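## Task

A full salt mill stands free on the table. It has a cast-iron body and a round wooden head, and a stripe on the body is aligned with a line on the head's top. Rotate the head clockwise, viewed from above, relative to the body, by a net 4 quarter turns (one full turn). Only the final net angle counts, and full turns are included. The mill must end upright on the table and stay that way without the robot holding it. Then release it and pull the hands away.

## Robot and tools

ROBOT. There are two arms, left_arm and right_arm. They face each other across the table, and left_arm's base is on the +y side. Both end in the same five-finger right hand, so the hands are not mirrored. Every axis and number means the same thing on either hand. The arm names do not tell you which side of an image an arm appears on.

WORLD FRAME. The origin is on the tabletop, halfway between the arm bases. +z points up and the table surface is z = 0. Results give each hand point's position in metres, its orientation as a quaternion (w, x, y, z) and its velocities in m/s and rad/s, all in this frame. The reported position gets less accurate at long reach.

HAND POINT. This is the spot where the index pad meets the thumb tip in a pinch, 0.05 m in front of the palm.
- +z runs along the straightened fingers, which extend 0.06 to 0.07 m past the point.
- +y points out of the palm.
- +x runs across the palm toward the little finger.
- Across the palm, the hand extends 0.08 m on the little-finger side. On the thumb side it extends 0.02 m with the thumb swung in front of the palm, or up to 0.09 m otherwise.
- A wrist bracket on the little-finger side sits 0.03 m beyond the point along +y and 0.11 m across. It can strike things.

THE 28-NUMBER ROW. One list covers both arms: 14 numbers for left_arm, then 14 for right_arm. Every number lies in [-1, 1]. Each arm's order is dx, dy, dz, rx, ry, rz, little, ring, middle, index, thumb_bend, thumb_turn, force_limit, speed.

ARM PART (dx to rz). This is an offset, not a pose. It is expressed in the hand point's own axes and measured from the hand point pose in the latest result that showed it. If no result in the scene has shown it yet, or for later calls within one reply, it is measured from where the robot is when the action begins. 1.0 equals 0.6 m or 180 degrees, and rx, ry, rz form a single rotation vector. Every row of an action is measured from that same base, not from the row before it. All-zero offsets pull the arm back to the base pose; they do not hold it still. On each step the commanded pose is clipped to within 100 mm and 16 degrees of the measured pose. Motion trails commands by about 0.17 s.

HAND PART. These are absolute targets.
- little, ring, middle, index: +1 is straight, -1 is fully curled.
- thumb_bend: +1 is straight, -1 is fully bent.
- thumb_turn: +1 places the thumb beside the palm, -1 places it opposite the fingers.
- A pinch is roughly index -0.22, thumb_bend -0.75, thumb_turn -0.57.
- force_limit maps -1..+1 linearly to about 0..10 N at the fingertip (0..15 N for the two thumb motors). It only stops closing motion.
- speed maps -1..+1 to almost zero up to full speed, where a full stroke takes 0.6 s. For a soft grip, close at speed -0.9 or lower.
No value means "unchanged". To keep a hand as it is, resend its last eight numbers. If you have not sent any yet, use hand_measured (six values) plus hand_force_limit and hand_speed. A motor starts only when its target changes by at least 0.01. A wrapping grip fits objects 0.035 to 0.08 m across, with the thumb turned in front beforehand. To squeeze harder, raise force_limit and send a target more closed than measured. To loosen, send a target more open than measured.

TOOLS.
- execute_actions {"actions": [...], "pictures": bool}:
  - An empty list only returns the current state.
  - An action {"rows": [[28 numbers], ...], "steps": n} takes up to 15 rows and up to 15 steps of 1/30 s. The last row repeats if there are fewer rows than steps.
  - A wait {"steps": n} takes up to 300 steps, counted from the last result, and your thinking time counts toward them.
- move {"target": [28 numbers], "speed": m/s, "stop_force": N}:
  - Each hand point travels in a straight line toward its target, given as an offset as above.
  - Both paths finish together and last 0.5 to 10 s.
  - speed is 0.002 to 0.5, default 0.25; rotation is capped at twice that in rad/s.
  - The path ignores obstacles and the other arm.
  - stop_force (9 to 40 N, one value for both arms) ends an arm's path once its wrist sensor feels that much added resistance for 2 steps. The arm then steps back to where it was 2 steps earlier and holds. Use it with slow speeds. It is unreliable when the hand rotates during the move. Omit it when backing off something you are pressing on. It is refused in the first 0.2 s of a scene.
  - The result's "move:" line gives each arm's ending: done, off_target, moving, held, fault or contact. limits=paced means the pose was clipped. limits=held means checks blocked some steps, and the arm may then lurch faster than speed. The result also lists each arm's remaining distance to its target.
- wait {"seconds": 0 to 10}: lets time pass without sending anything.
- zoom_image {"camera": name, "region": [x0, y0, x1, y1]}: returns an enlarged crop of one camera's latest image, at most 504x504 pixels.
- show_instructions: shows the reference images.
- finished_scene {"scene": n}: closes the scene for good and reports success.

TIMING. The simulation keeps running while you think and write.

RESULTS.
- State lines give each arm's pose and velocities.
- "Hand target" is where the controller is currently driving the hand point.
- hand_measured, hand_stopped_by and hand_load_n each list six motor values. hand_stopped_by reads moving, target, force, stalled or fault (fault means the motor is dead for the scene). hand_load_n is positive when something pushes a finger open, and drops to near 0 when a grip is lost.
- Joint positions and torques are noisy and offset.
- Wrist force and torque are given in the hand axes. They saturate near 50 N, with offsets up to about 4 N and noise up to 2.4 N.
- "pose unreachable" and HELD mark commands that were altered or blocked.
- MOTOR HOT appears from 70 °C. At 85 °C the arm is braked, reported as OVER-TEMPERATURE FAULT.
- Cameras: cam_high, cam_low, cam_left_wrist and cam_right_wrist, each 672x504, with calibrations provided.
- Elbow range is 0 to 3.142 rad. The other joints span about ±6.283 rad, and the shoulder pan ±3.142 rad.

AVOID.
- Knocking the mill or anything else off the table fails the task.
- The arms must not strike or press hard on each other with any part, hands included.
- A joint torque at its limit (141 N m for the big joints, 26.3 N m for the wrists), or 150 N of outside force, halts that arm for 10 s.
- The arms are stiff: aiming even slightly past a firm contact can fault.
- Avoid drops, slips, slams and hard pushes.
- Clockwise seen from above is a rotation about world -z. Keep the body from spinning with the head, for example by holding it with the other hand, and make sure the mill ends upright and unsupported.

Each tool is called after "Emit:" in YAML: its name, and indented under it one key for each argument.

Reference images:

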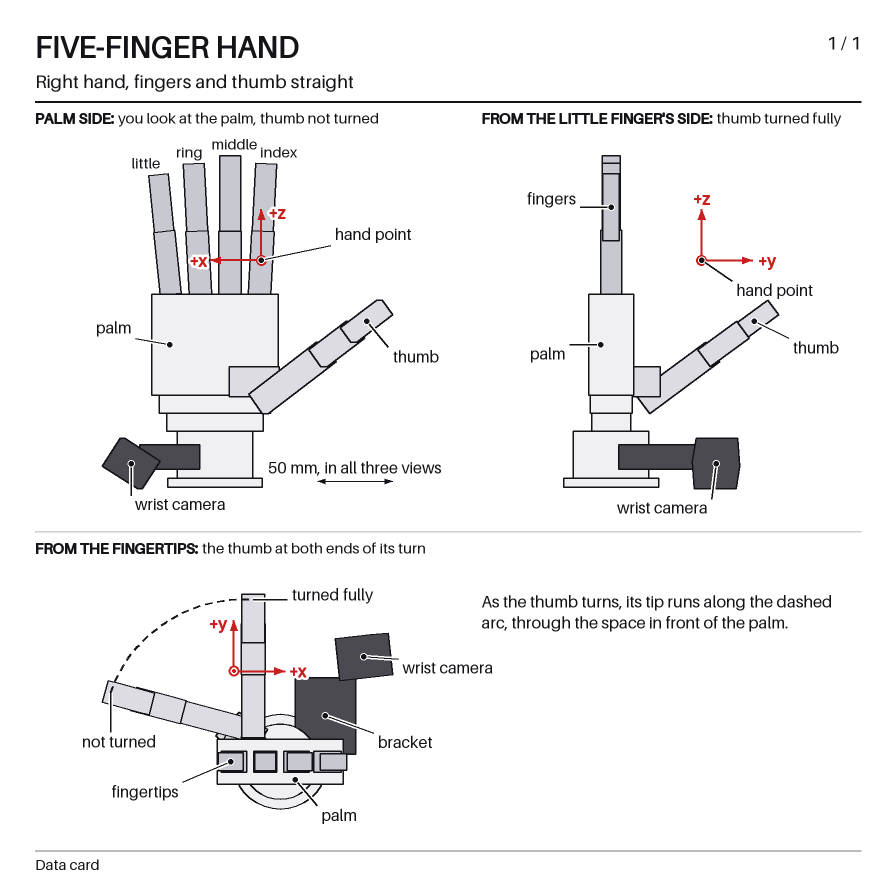

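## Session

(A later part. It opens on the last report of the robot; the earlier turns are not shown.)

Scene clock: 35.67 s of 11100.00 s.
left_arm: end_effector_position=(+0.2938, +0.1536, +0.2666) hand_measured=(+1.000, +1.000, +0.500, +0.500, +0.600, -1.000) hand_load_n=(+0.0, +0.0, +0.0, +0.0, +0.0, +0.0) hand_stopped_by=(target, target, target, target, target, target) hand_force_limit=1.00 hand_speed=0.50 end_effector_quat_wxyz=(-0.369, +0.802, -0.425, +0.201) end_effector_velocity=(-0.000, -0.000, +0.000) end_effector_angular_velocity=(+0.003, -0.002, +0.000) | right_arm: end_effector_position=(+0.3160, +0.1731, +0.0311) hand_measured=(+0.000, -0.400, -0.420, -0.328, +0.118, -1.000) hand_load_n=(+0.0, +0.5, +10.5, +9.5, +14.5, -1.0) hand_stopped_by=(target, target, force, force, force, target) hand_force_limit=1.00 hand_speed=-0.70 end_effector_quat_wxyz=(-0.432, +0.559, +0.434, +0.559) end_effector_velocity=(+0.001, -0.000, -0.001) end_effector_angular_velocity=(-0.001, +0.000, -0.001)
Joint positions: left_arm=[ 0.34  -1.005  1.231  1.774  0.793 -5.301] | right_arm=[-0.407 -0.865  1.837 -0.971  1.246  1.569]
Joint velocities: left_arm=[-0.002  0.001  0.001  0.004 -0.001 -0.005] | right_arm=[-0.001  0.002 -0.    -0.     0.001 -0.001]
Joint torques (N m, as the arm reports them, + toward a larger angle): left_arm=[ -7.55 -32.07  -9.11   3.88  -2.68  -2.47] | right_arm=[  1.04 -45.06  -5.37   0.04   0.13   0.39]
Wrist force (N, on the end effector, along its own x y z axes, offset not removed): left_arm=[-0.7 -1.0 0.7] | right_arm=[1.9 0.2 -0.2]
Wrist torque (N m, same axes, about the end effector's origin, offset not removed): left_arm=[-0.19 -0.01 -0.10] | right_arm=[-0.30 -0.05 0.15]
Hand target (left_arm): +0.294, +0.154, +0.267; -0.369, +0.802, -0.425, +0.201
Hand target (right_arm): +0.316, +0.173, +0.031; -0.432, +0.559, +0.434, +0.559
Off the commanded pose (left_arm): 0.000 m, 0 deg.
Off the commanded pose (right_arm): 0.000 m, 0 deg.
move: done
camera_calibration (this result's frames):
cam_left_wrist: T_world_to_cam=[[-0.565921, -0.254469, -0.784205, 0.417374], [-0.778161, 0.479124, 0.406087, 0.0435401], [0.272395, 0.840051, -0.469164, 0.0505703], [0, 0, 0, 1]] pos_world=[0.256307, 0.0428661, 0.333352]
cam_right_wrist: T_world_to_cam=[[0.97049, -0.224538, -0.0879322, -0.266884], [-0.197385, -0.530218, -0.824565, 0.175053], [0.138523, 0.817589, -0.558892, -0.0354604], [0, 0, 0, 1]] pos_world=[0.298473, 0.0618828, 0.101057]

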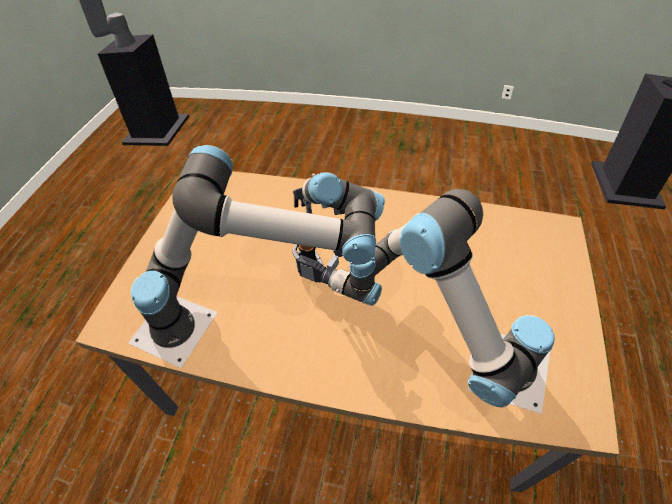

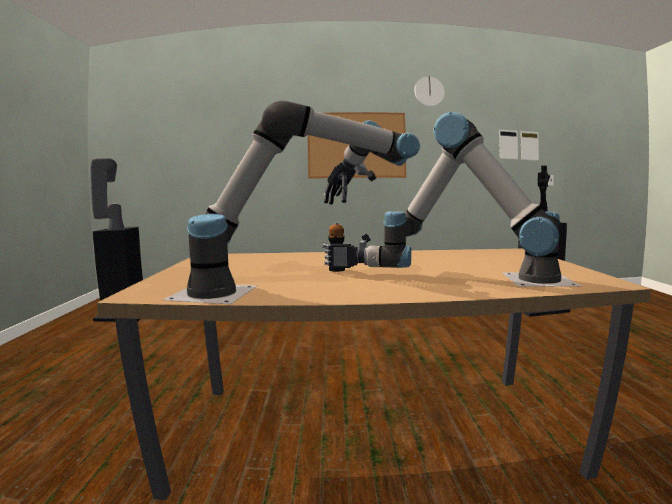

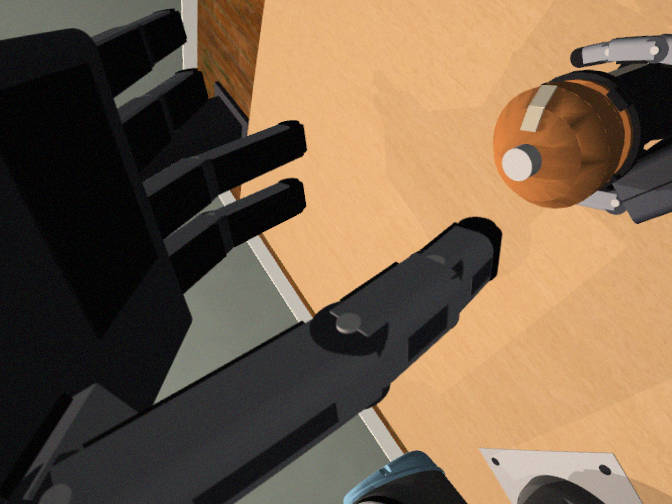

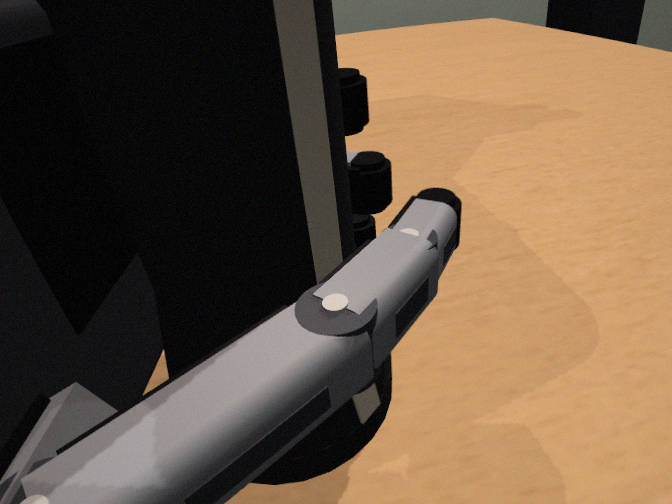

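Emit:
move:
  target: [-0.012,0.065,0.052,0,0.106,0.09,1,1,0.5,0.5,0.8,-1,1,0.5,0,0,0,0,0,0,0,-0.4,-1,-1,-1,-1,1,-0.7]

Emit:
move:
  target: [0,0.076,0.065,0,0,0,1,1,0.5,0.5,0.8,-1,1,0.5,0,0,0,0,0,0,0,-0.4,-1,-1,-1,-1,1,-0.7]
  speed: 0.04
  stop_force: 12

Emit:
zoom_image:
  camera: "cam_low"
  region: [290,180,410,280]

Scene clock: 39.40 s of 11100.00 s.
left_arm: end_effector_position=(+0.2887, +0.1584, +0.2168) hand_measured=(+1.000, +1.000, +0.500, +0.500, +0.800, -1.000) hand_load_n=(+0.0, +0.0, +0.0, +0.0, +0.0, +0.0) hand_stopped_by=(target, target, target, target, target, target) hand_force_limit=1.00 hand_speed=0.50 end_effector_quat_wxyz=(-0.318, +0.691, -0.588, +0.276) end_effector_velocity=(-0.001, -0.000, -0.002) end_effector_angular_velocity=(-0.003, +0.002, -0.016) | right_arm: end_effector_position=(+0.3159, +0.1731, +0.0310) hand_measured=(+0.000, -0.400, -0.420, -0.328, +0.118, -1.000) hand_load_n=(+0.0, +0.5, +10.5, +9.5, +14.5, -1.0) hand_stopped_by=(target, target, force, force, force, target) hand_force_limit=1.00 hand_speed=-0.70 end_effector_quat_wxyz=(-0.432, +0.559, +0.434, +0.559) end_effector_velocity=(-0.000, +0.000, +0.000) end_effector_angular_velocity=(+0.000, -0.001, +0.002)
Joint positions: left_arm=[ 0.275 -1.15   1.486  1.27   0.702 -4.77 ] | right_arm=[-0.407 -0.865  1.837 -0.971  1.246  1.569]
Joint velocities: left_arm=[-0.002 -0.007  0.008 -0.021  0.002  0.023] | right_arm=[-0.     0.    -0.001 -0.    -0.002 -0.001]
Joint torques (N m, as the arm reports them, + toward a larger angle): left_arm=[ -8.69 -40.92  -8.24   1.03   0.54   2.07] | right_arm=[  1.51 -37.14  -9.25  -1.9    0.12   0.03]
Wrist force (N, on the end effector, along its own x y z axes, offset not removed): left_arm=[0.8 0.4 -0.7] | right_arm=[7.0 1.3 0.2]
Wrist torque (N m, same axes, about the end effector's origin, offset not removed): left_arm=[0.11 -0.24 -0.01] | right_arm=[-0.26 -0.70 0.41]
Hand target (left_arm): +0.289, +0.158, +0.217; -0.318, +0.690, -0.588, +0.277
Hand target (right_arm): +0.316, +0.173, +0.031; -0.432, +0.559, +0.434, +0.559
Off the commanded pose (left_arm): 0.000 m, 0 deg.
Off the commanded pose (right_arm): 0.000 m, 0 deg.
move: done
camera_calibration (this result's frames):
cam_left_wrist: T_world_to_cam=[[-0.617823, 0.0088929, -0.786267, 0.350417], [-0.504954, 0.762021, 0.405395, -0.0660135], [0.602757, 0.647491, -0.466304, -0.0408895], [0, 0, 0, 1]] pos_world=[0.207808, 0.0736631, 0.283215]
cam_right_wrist: T_world_to_cam=[[0.970503, -0.224477, -0.0879425, -0.266871], [-0.197364, -0.530252, -0.824549, 0.175032], [0.138461, 0.817584, -0.558915, -0.0354545], [0, 0, 0, 1]] pos_world=[0.298454, 0.0618914, 0.101037]

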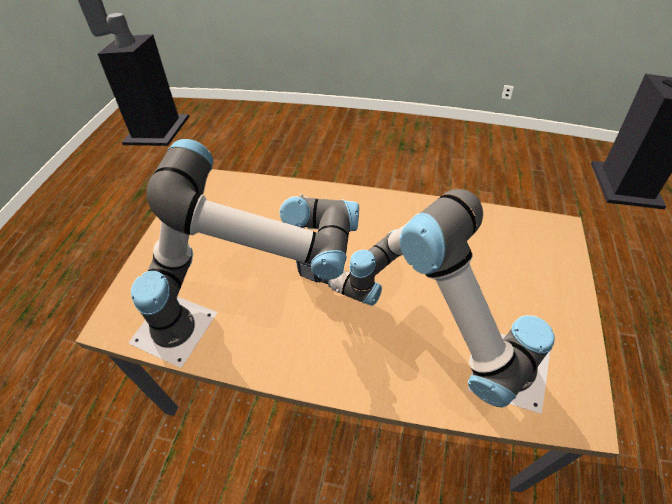

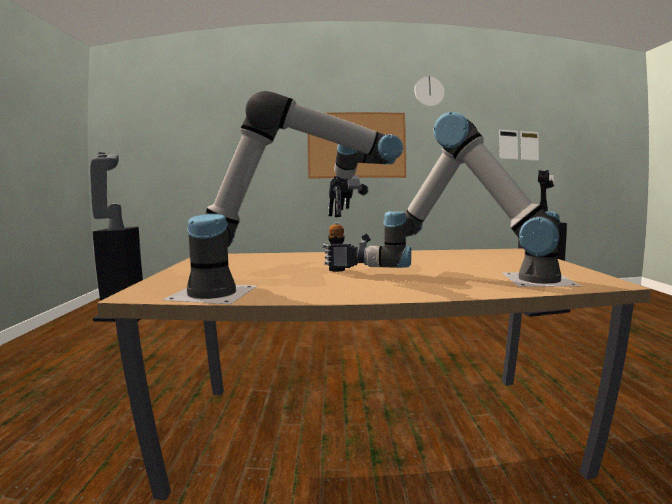

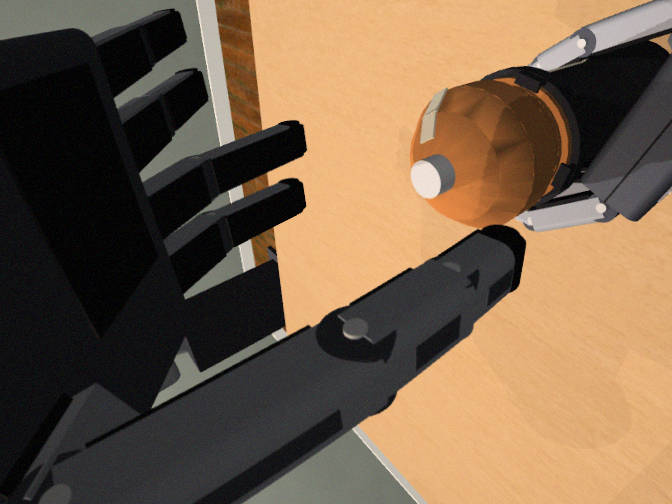

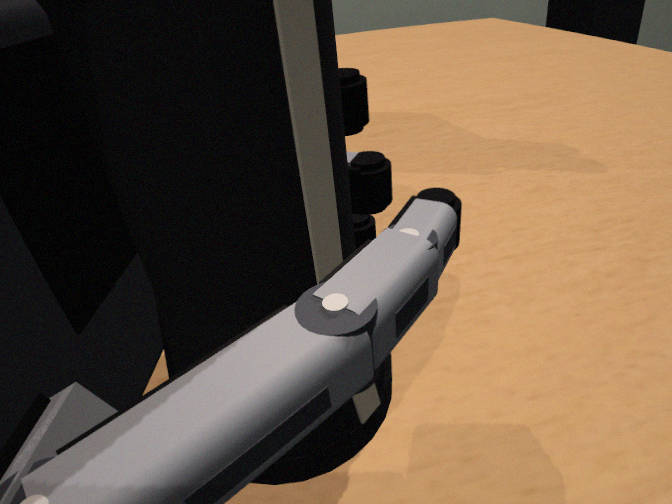

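Scene clock: 41.27 s of 11100.00 s.
left_arm: end_effector_position=(+0.2892, +0.1581, +0.1571) hand_measured=(+1.000, +1.000, +0.500, +0.500, +0.800, -1.000) hand_load_n=(+0.0, +0.0, +0.0, +0.0, +0.0, +0.0) hand_stopped_by=(target, target, target, target, target, target) hand_force_limit=1.00 hand_speed=0.50 end_effector_quat_wxyz=(-0.318, +0.691, -0.588, +0.276) end_effector_velocity=(-0.000, -0.000, -0.002) end_effector_angular_velocity=(-0.000, -0.000, -0.001) | right_arm: end_effector_position=(+0.3159, +0.1731, +0.0310) hand_measured=(+0.000, -0.400, -0.420, -0.328, +0.118, -1.000) hand_load_n=(+0.0, +0.5, +10.5, +9.5, +14.5, -1.0) hand_stopped_by=(target, target, force, force, force, target) hand_force_limit=1.00 hand_speed=-0.70 end_effector_quat_wxyz=(-0.432, +0.559, +0.434, +0.559) end_effector_velocity=(+0.000, -0.000, -0.001) end_effector_angular_velocity=(-0.000, +0.001, -0.001)
Joint positions: left_arm=[ 0.276 -1.093  1.567  1.132  0.702 -4.769] | right_arm=[-0.407 -0.865  1.837 -0.971  1.246  1.569]
Joint velocities: left_arm=[-0.001  0.001  0.003 -0.005 -0.     0.001] | right_arm=[ 0.     0.001 -0.    -0.     0.001  0.   ]
Joint torques (N m, as the arm reports them, + toward a larger angle): left_arm=[  8.23 -28.63  -9.45   0.96  -2.86   1.97] | right_arm=[  0.93 -37.19  -9.03  -1.98   0.13  -0.1 ]
Wrist force (N, on the end effector, along its own x y z axes, offset not removed): left_arm=[0.3 -1.3 0.0] | right_arm=[3.3 1.7 -2.5]
Wrist torque (N m, same axes, about the end effector's origin, offset not removed): left_arm=[-0.21 -0.18 -0.02] | right_arm=[0.09 -0.15 0.08]
Hand target (left_arm): +0.289, +0.158, +0.157; -0.318, +0.691, -0.588, +0.276
Hand target (right_arm): +0.316, +0.173, +0.031; -0.432, +0.559, +0.434, +0.559
Off the commanded pose (left_arm): 0.000 m, 0 deg.
Off the commanded pose (right_arm): 0.000 m, 0 deg.
move: done
camera_calibration (this result's frames):
cam_left_wrist: T_world_to_cam=[[-0.617826, 0.00888875, -0.786265, 0.303747], [-0.504967, 0.762008, 0.405404, -0.0413421], [0.602744, 0.647506, -0.4663, -0.0688255], [0, 0, 0, 1]] pos_world=[0.208271, 0.073368, 0.223493]
cam_right_wrist: T_world_to_cam=[[0.970503, -0.224478, -0.0879424, -0.266871], [-0.197364, -0.530251, -0.824549, 0.175032], [0.138461, 0.817584, -0.558914, -0.0354545], [0, 0, 0, 1]] pos_world=[0.298454, 0.0618914, 0.101037]

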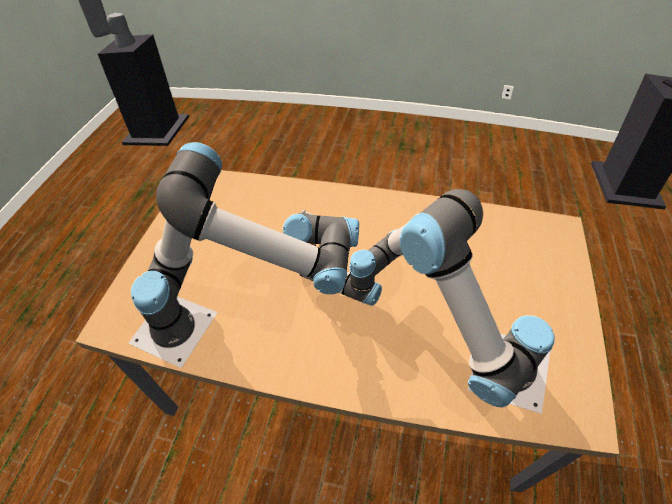

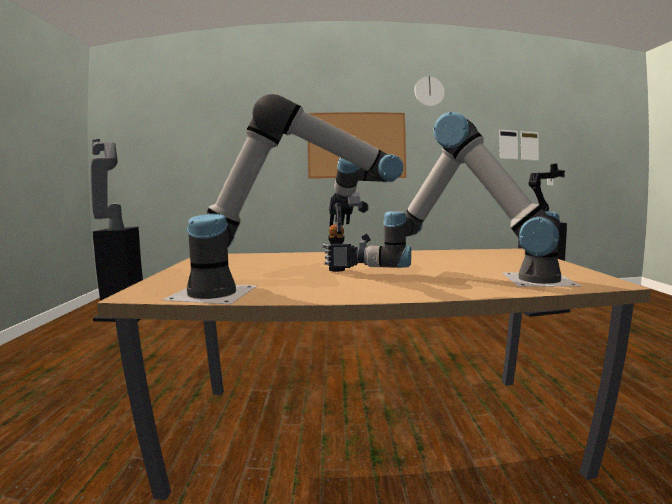

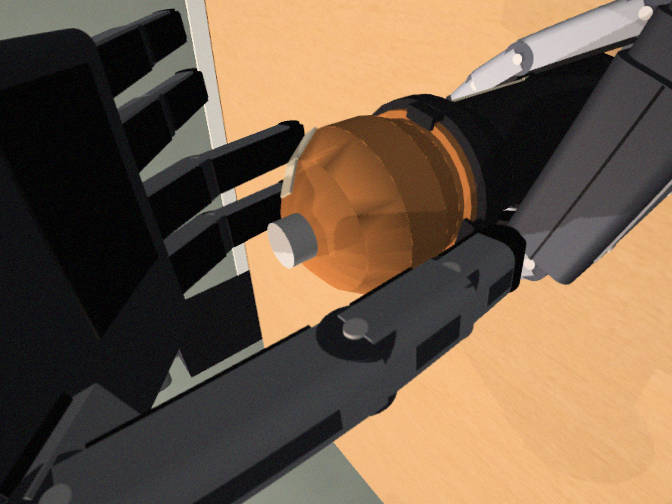

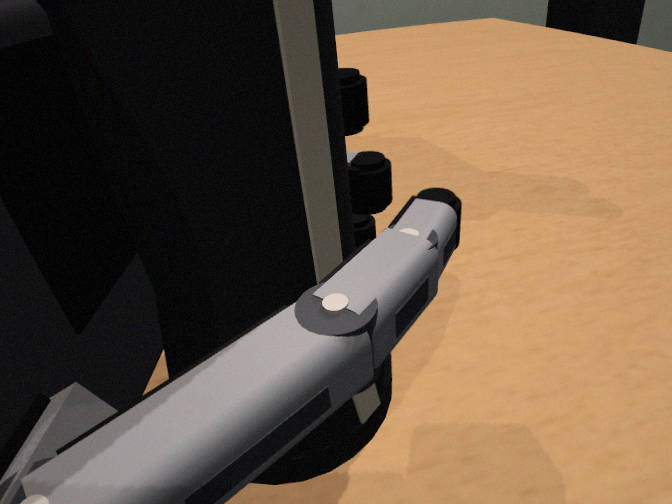

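Region (290, 180, 410, 280) of cam_low's 672x504 image, scaled by 4.200, with more detail than that image has.

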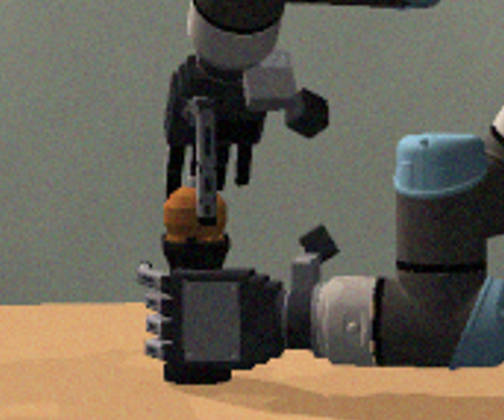

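Emit:
move:
  target: [-0.005,0.007,0.006,0,0,0,1,1,-0.5,-0.5,-0.5,-1,1,-0.7,0,0,0,0,0,0,0,-0.4,-1,-1,-1,-1,1,-0.7]

Emit:
move:
  target: [0.01,-0.011,0.013,-0.002,0.254,0.215,1,1,-0.5,-0.5,-0.5,-1,1,-0.7,0,0,0,0,0,0,0,-0.4,-1,-1,-1,-1,1,-0.7]

Scene clock: 44.90 s of 11100.00 s.
left_arm: end_effector_position=(+0.2888, +0.1610, +0.1515) hand_measured=(+1.000, +1.000, +0.212, +0.110, +0.404, -1.000) hand_load_n=(+0.0, +0.0, +4.0, +17.0, +14.0, +0.5) hand_stopped_by=(target, target, force, force, force, target) hand_force_limit=1.00 hand_speed=-0.70 end_effector_quat_wxyz=(-0.318, +0.691, -0.588, +0.276) end_effector_velocity=(+0.000, +0.000, +0.000) end_effector_angular_velocity=(-0.001, -0.000, +0.001) | right_arm: end_effector_position=(+0.3159, +0.1731, +0.0311) hand_measured=(+0.000, -0.400, -0.420, -0.328, +0.118, -1.000) hand_load_n=(+0.0, +0.0, +3.0, +8.5, +11.0, -8.0) hand_stopped_by=(target, target, force, force, force, target) hand_force_limit=1.00 hand_speed=-0.70 end_effector_quat_wxyz=(-0.432, +0.559, +0.434, +0.559) end_effector_velocity=(-0.001, -0.000, -0.001) end_effector_angular_velocity=(-0.002, +0.000, +0.001)
Joint positions: left_arm=[ 0.275 -1.094  1.583  1.116  0.702 -4.769] | right_arm=[-0.407 -0.865  1.837 -0.971  1.246  1.569]
Joint velocities: left_arm=[ 0.001 -0.001 -0.    -0.    -0.    -0.   ] | right_arm=[-0.     0.001  0.001 -0.    -0.001 -0.001]
Joint torques (N m, as the arm reports them, + toward a larger angle): left_arm=[-11.39 -40.82  -8.66   1.55   0.9   -2.38] | right_arm=[-16.05 -32.51  -9.16   3.07   5.81   0.18]
Wrist force (N, on the end effector, along its own x y z axes, offset not removed): left_arm=[-2.2 -4.0 8.3] | right_arm=[23.6 -17.3 -13.0]
Wrist torque (N m, same axes, about the end effector's origin, offset not removed): left_arm=[-0.22 -0.07 -0.03] | right_arm=[-0.29 -0.54 1.09]
Hand target (left_arm): +0.289, +0.161, +0.152; -0.318, +0.691, -0.588, +0.276
Hand target (right_arm): +0.316, +0.173, +0.031; -0.432, +0.559, +0.434, +0.559
Off the commanded pose (left_arm): 0.000 m, 0 deg.
Off the commanded pose (right_arm): 0.000 m, 0 deg.
move: done
camera_calibration (this result's frames):
cam_left_wrist: T_world_to_cam=[[-0.617866, 0.00885951, -0.786233, 0.299087], [-0.504941, 0.762028, 0.405398, -0.0415404], [0.602724, 0.647483, -0.466358, -0.0730342], [0, 0, 0, 1]] pos_world=[0.20784, 0.0762936, 0.217932]
cam_right_wrist: T_world_to_cam=[[0.970508, -0.224456, -0.0879399, -0.266866], [-0.197349, -0.53025, -0.824553, 0.175034], [0.138445, 0.81759, -0.558909, -0.0354497], [0, 0, 0, 1]] pos_world=[0.298447, 0.0618956, 0.101044]

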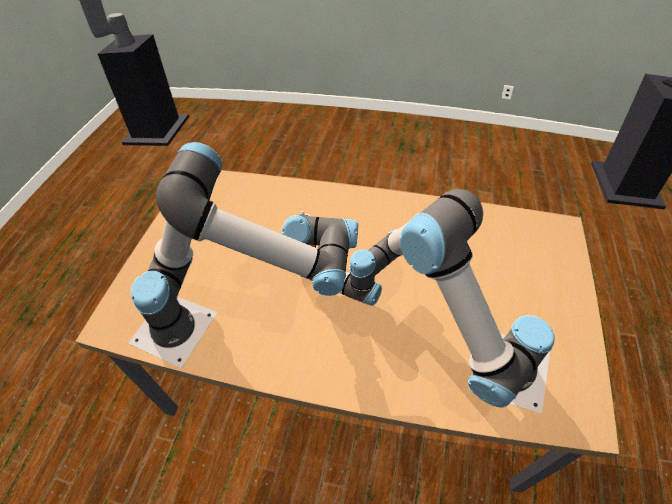

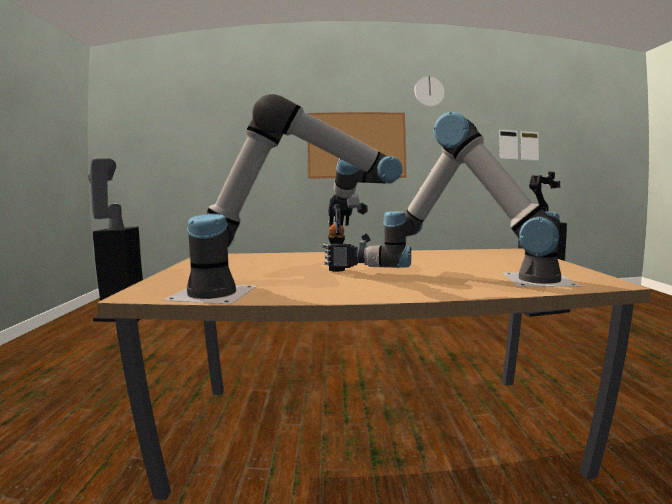

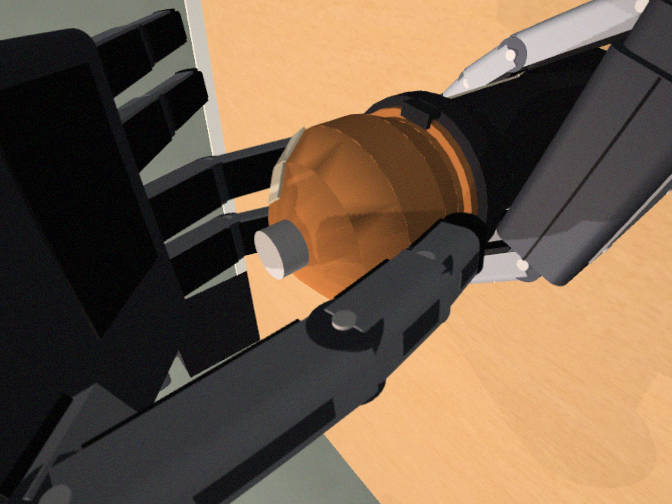

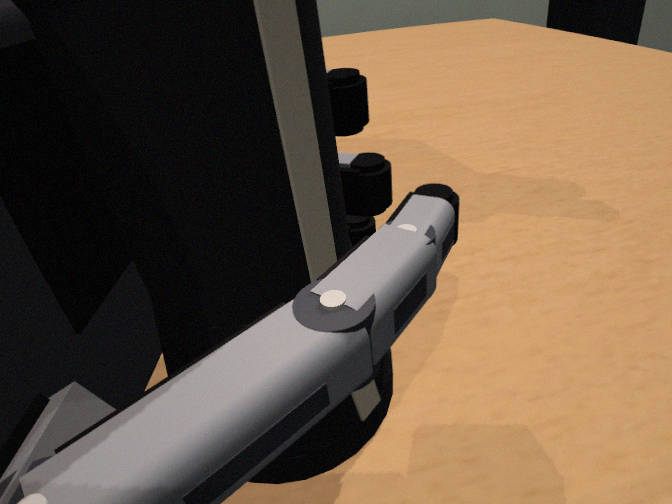

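Scene clock: 47.53 s of 11100.00 s.
left_arm: end_effector_position=(+0.2998, +0.1566, +0.1520) hand_measured=(+1.000, +1.000, +0.212, +0.110, +0.402, -1.000) hand_load_n=(+0.0, +0.0, +0.0, +17.0, +5.0, -1.5) hand_stopped_by=(target, target, force, force, force, target) hand_force_limit=1.00 hand_speed=-0.70 end_effector_quat_wxyz=(-0.139, +0.305, -0.854, +0.398) end_effector_velocity=(+0.001, +0.001, -0.000) end_effector_angular_velocity=(+0.000, +0.002, -0.012) | right_arm: end_effector_position=(+0.3159, +0.1731, +0.0311) hand_measured=(+0.000, -0.400, -0.420, -0.328, +0.118, -1.000) hand_load_n=(+0.0, +0.0, +3.0, +7.5, +10.5, -11.5) hand_stopped_by=(target, target, force, force, force, target) hand_force_limit=1.00 hand_speed=-0.70 end_effector_quat_wxyz=(-0.432, +0.559, +0.434, +0.559) end_effector_velocity=(-0.000, -0.001, -0.001) end_effector_angular_velocity=(-0.001, +0.001, -0.001)
Joint positions: left_arm=[ 0.451 -1.491  1.891  0.337  1.282 -3.403] | right_arm=[-0.407 -0.865  1.837 -0.971  1.246  1.569]
Joint velocities: left_arm=[ 0.009 -0.001  0.    -0.003  0.016  0.013] | right_arm=[ 0.     0.001  0.001 -0.001  0.001  0.   ]
Joint torques (N m, as the arm reports them, + toward a larger angle): left_arm=[  4.05 -27.99  -7.9    1.16   3.66   1.  ] | right_arm=[-11.52 -30.59  -9.98   1.02   3.96   0.15]
Wrist force (N, on the end effector, along its own x y z axes, offset not removed): left_arm=[-8.8 -6.2 11.7] | right_arm=[17.4 -23.6 1.8]
Wrist torque (N m, same axes, about the end effector's origin, offset not removed): left_arm=[-0.14 -0.22 -0.22] | right_arm=[-0.89 -0.50 -0.43]
Hand target (left_arm): +0.300, +0.157, +0.152; +0.138, -0.305, +0.854, -0.398
Hand target (right_arm): +0.316, +0.173, +0.031; -0.432, +0.559, +0.434, +0.559
Off the commanded pose (left_arm): 0.000 m, 0 deg.
Off the commanded pose (right_arm): 0.000 m, 0 deg.
move: done
camera_calibration (this result's frames):
cam_left_wrist: T_world_to_cam=[[-0.301243, 0.539335, -0.786365, 0.128381], [0.404256, 0.81913, 0.406943, -0.31458], [0.863614, -0.195304, -0.464787, -0.0231055], [0, 0, 0, 1]] pos_world=[0.185799, 0.183929, 0.218232]
cam_right_wrist: T_world_to_cam=[[0.970519, -0.224413, -0.0879342, -0.266858], [-0.197319, -0.530248, -0.824562, 0.17503], [0.138415, 0.817604, -0.558896, -0.0354462], [0, 0, 0, 1]] pos_world=[0.298434, 0.0619037, 0.101046]

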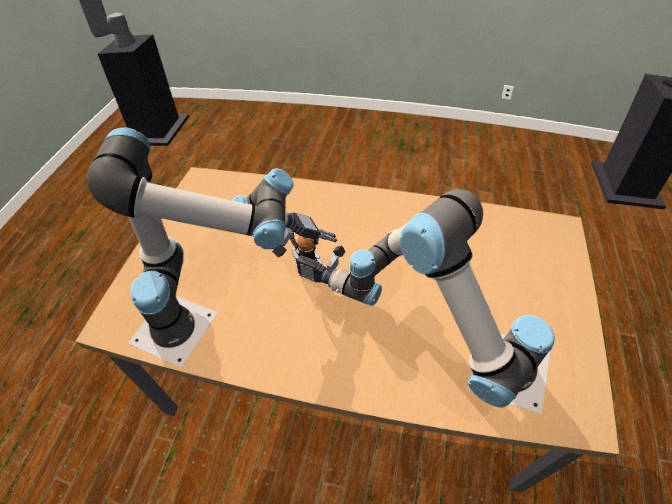

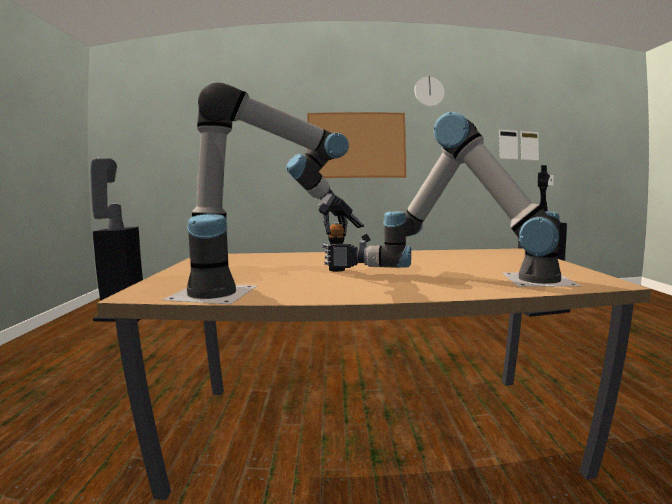

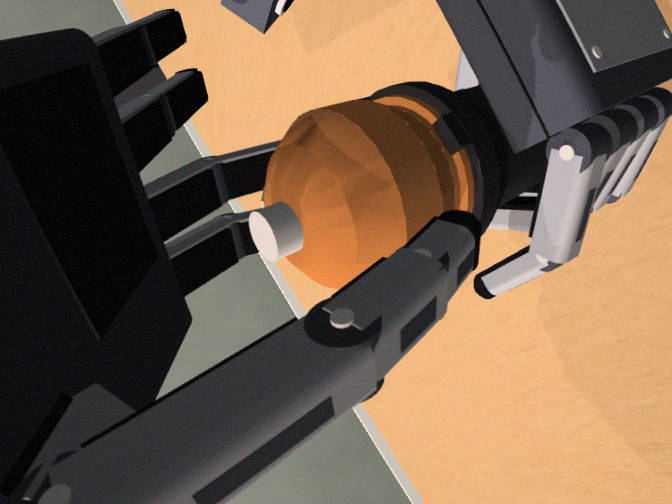

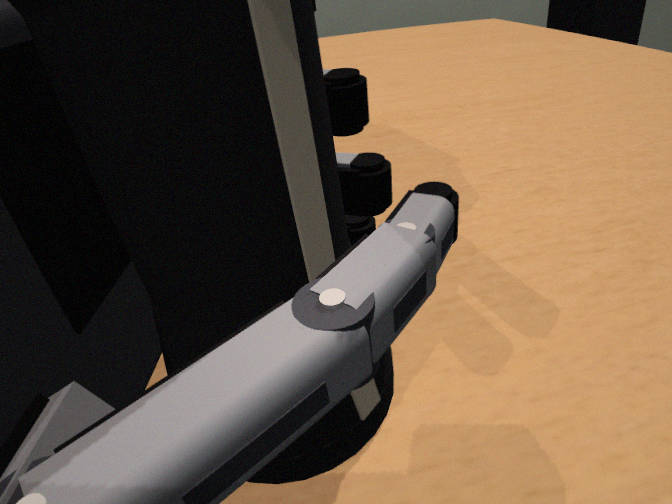

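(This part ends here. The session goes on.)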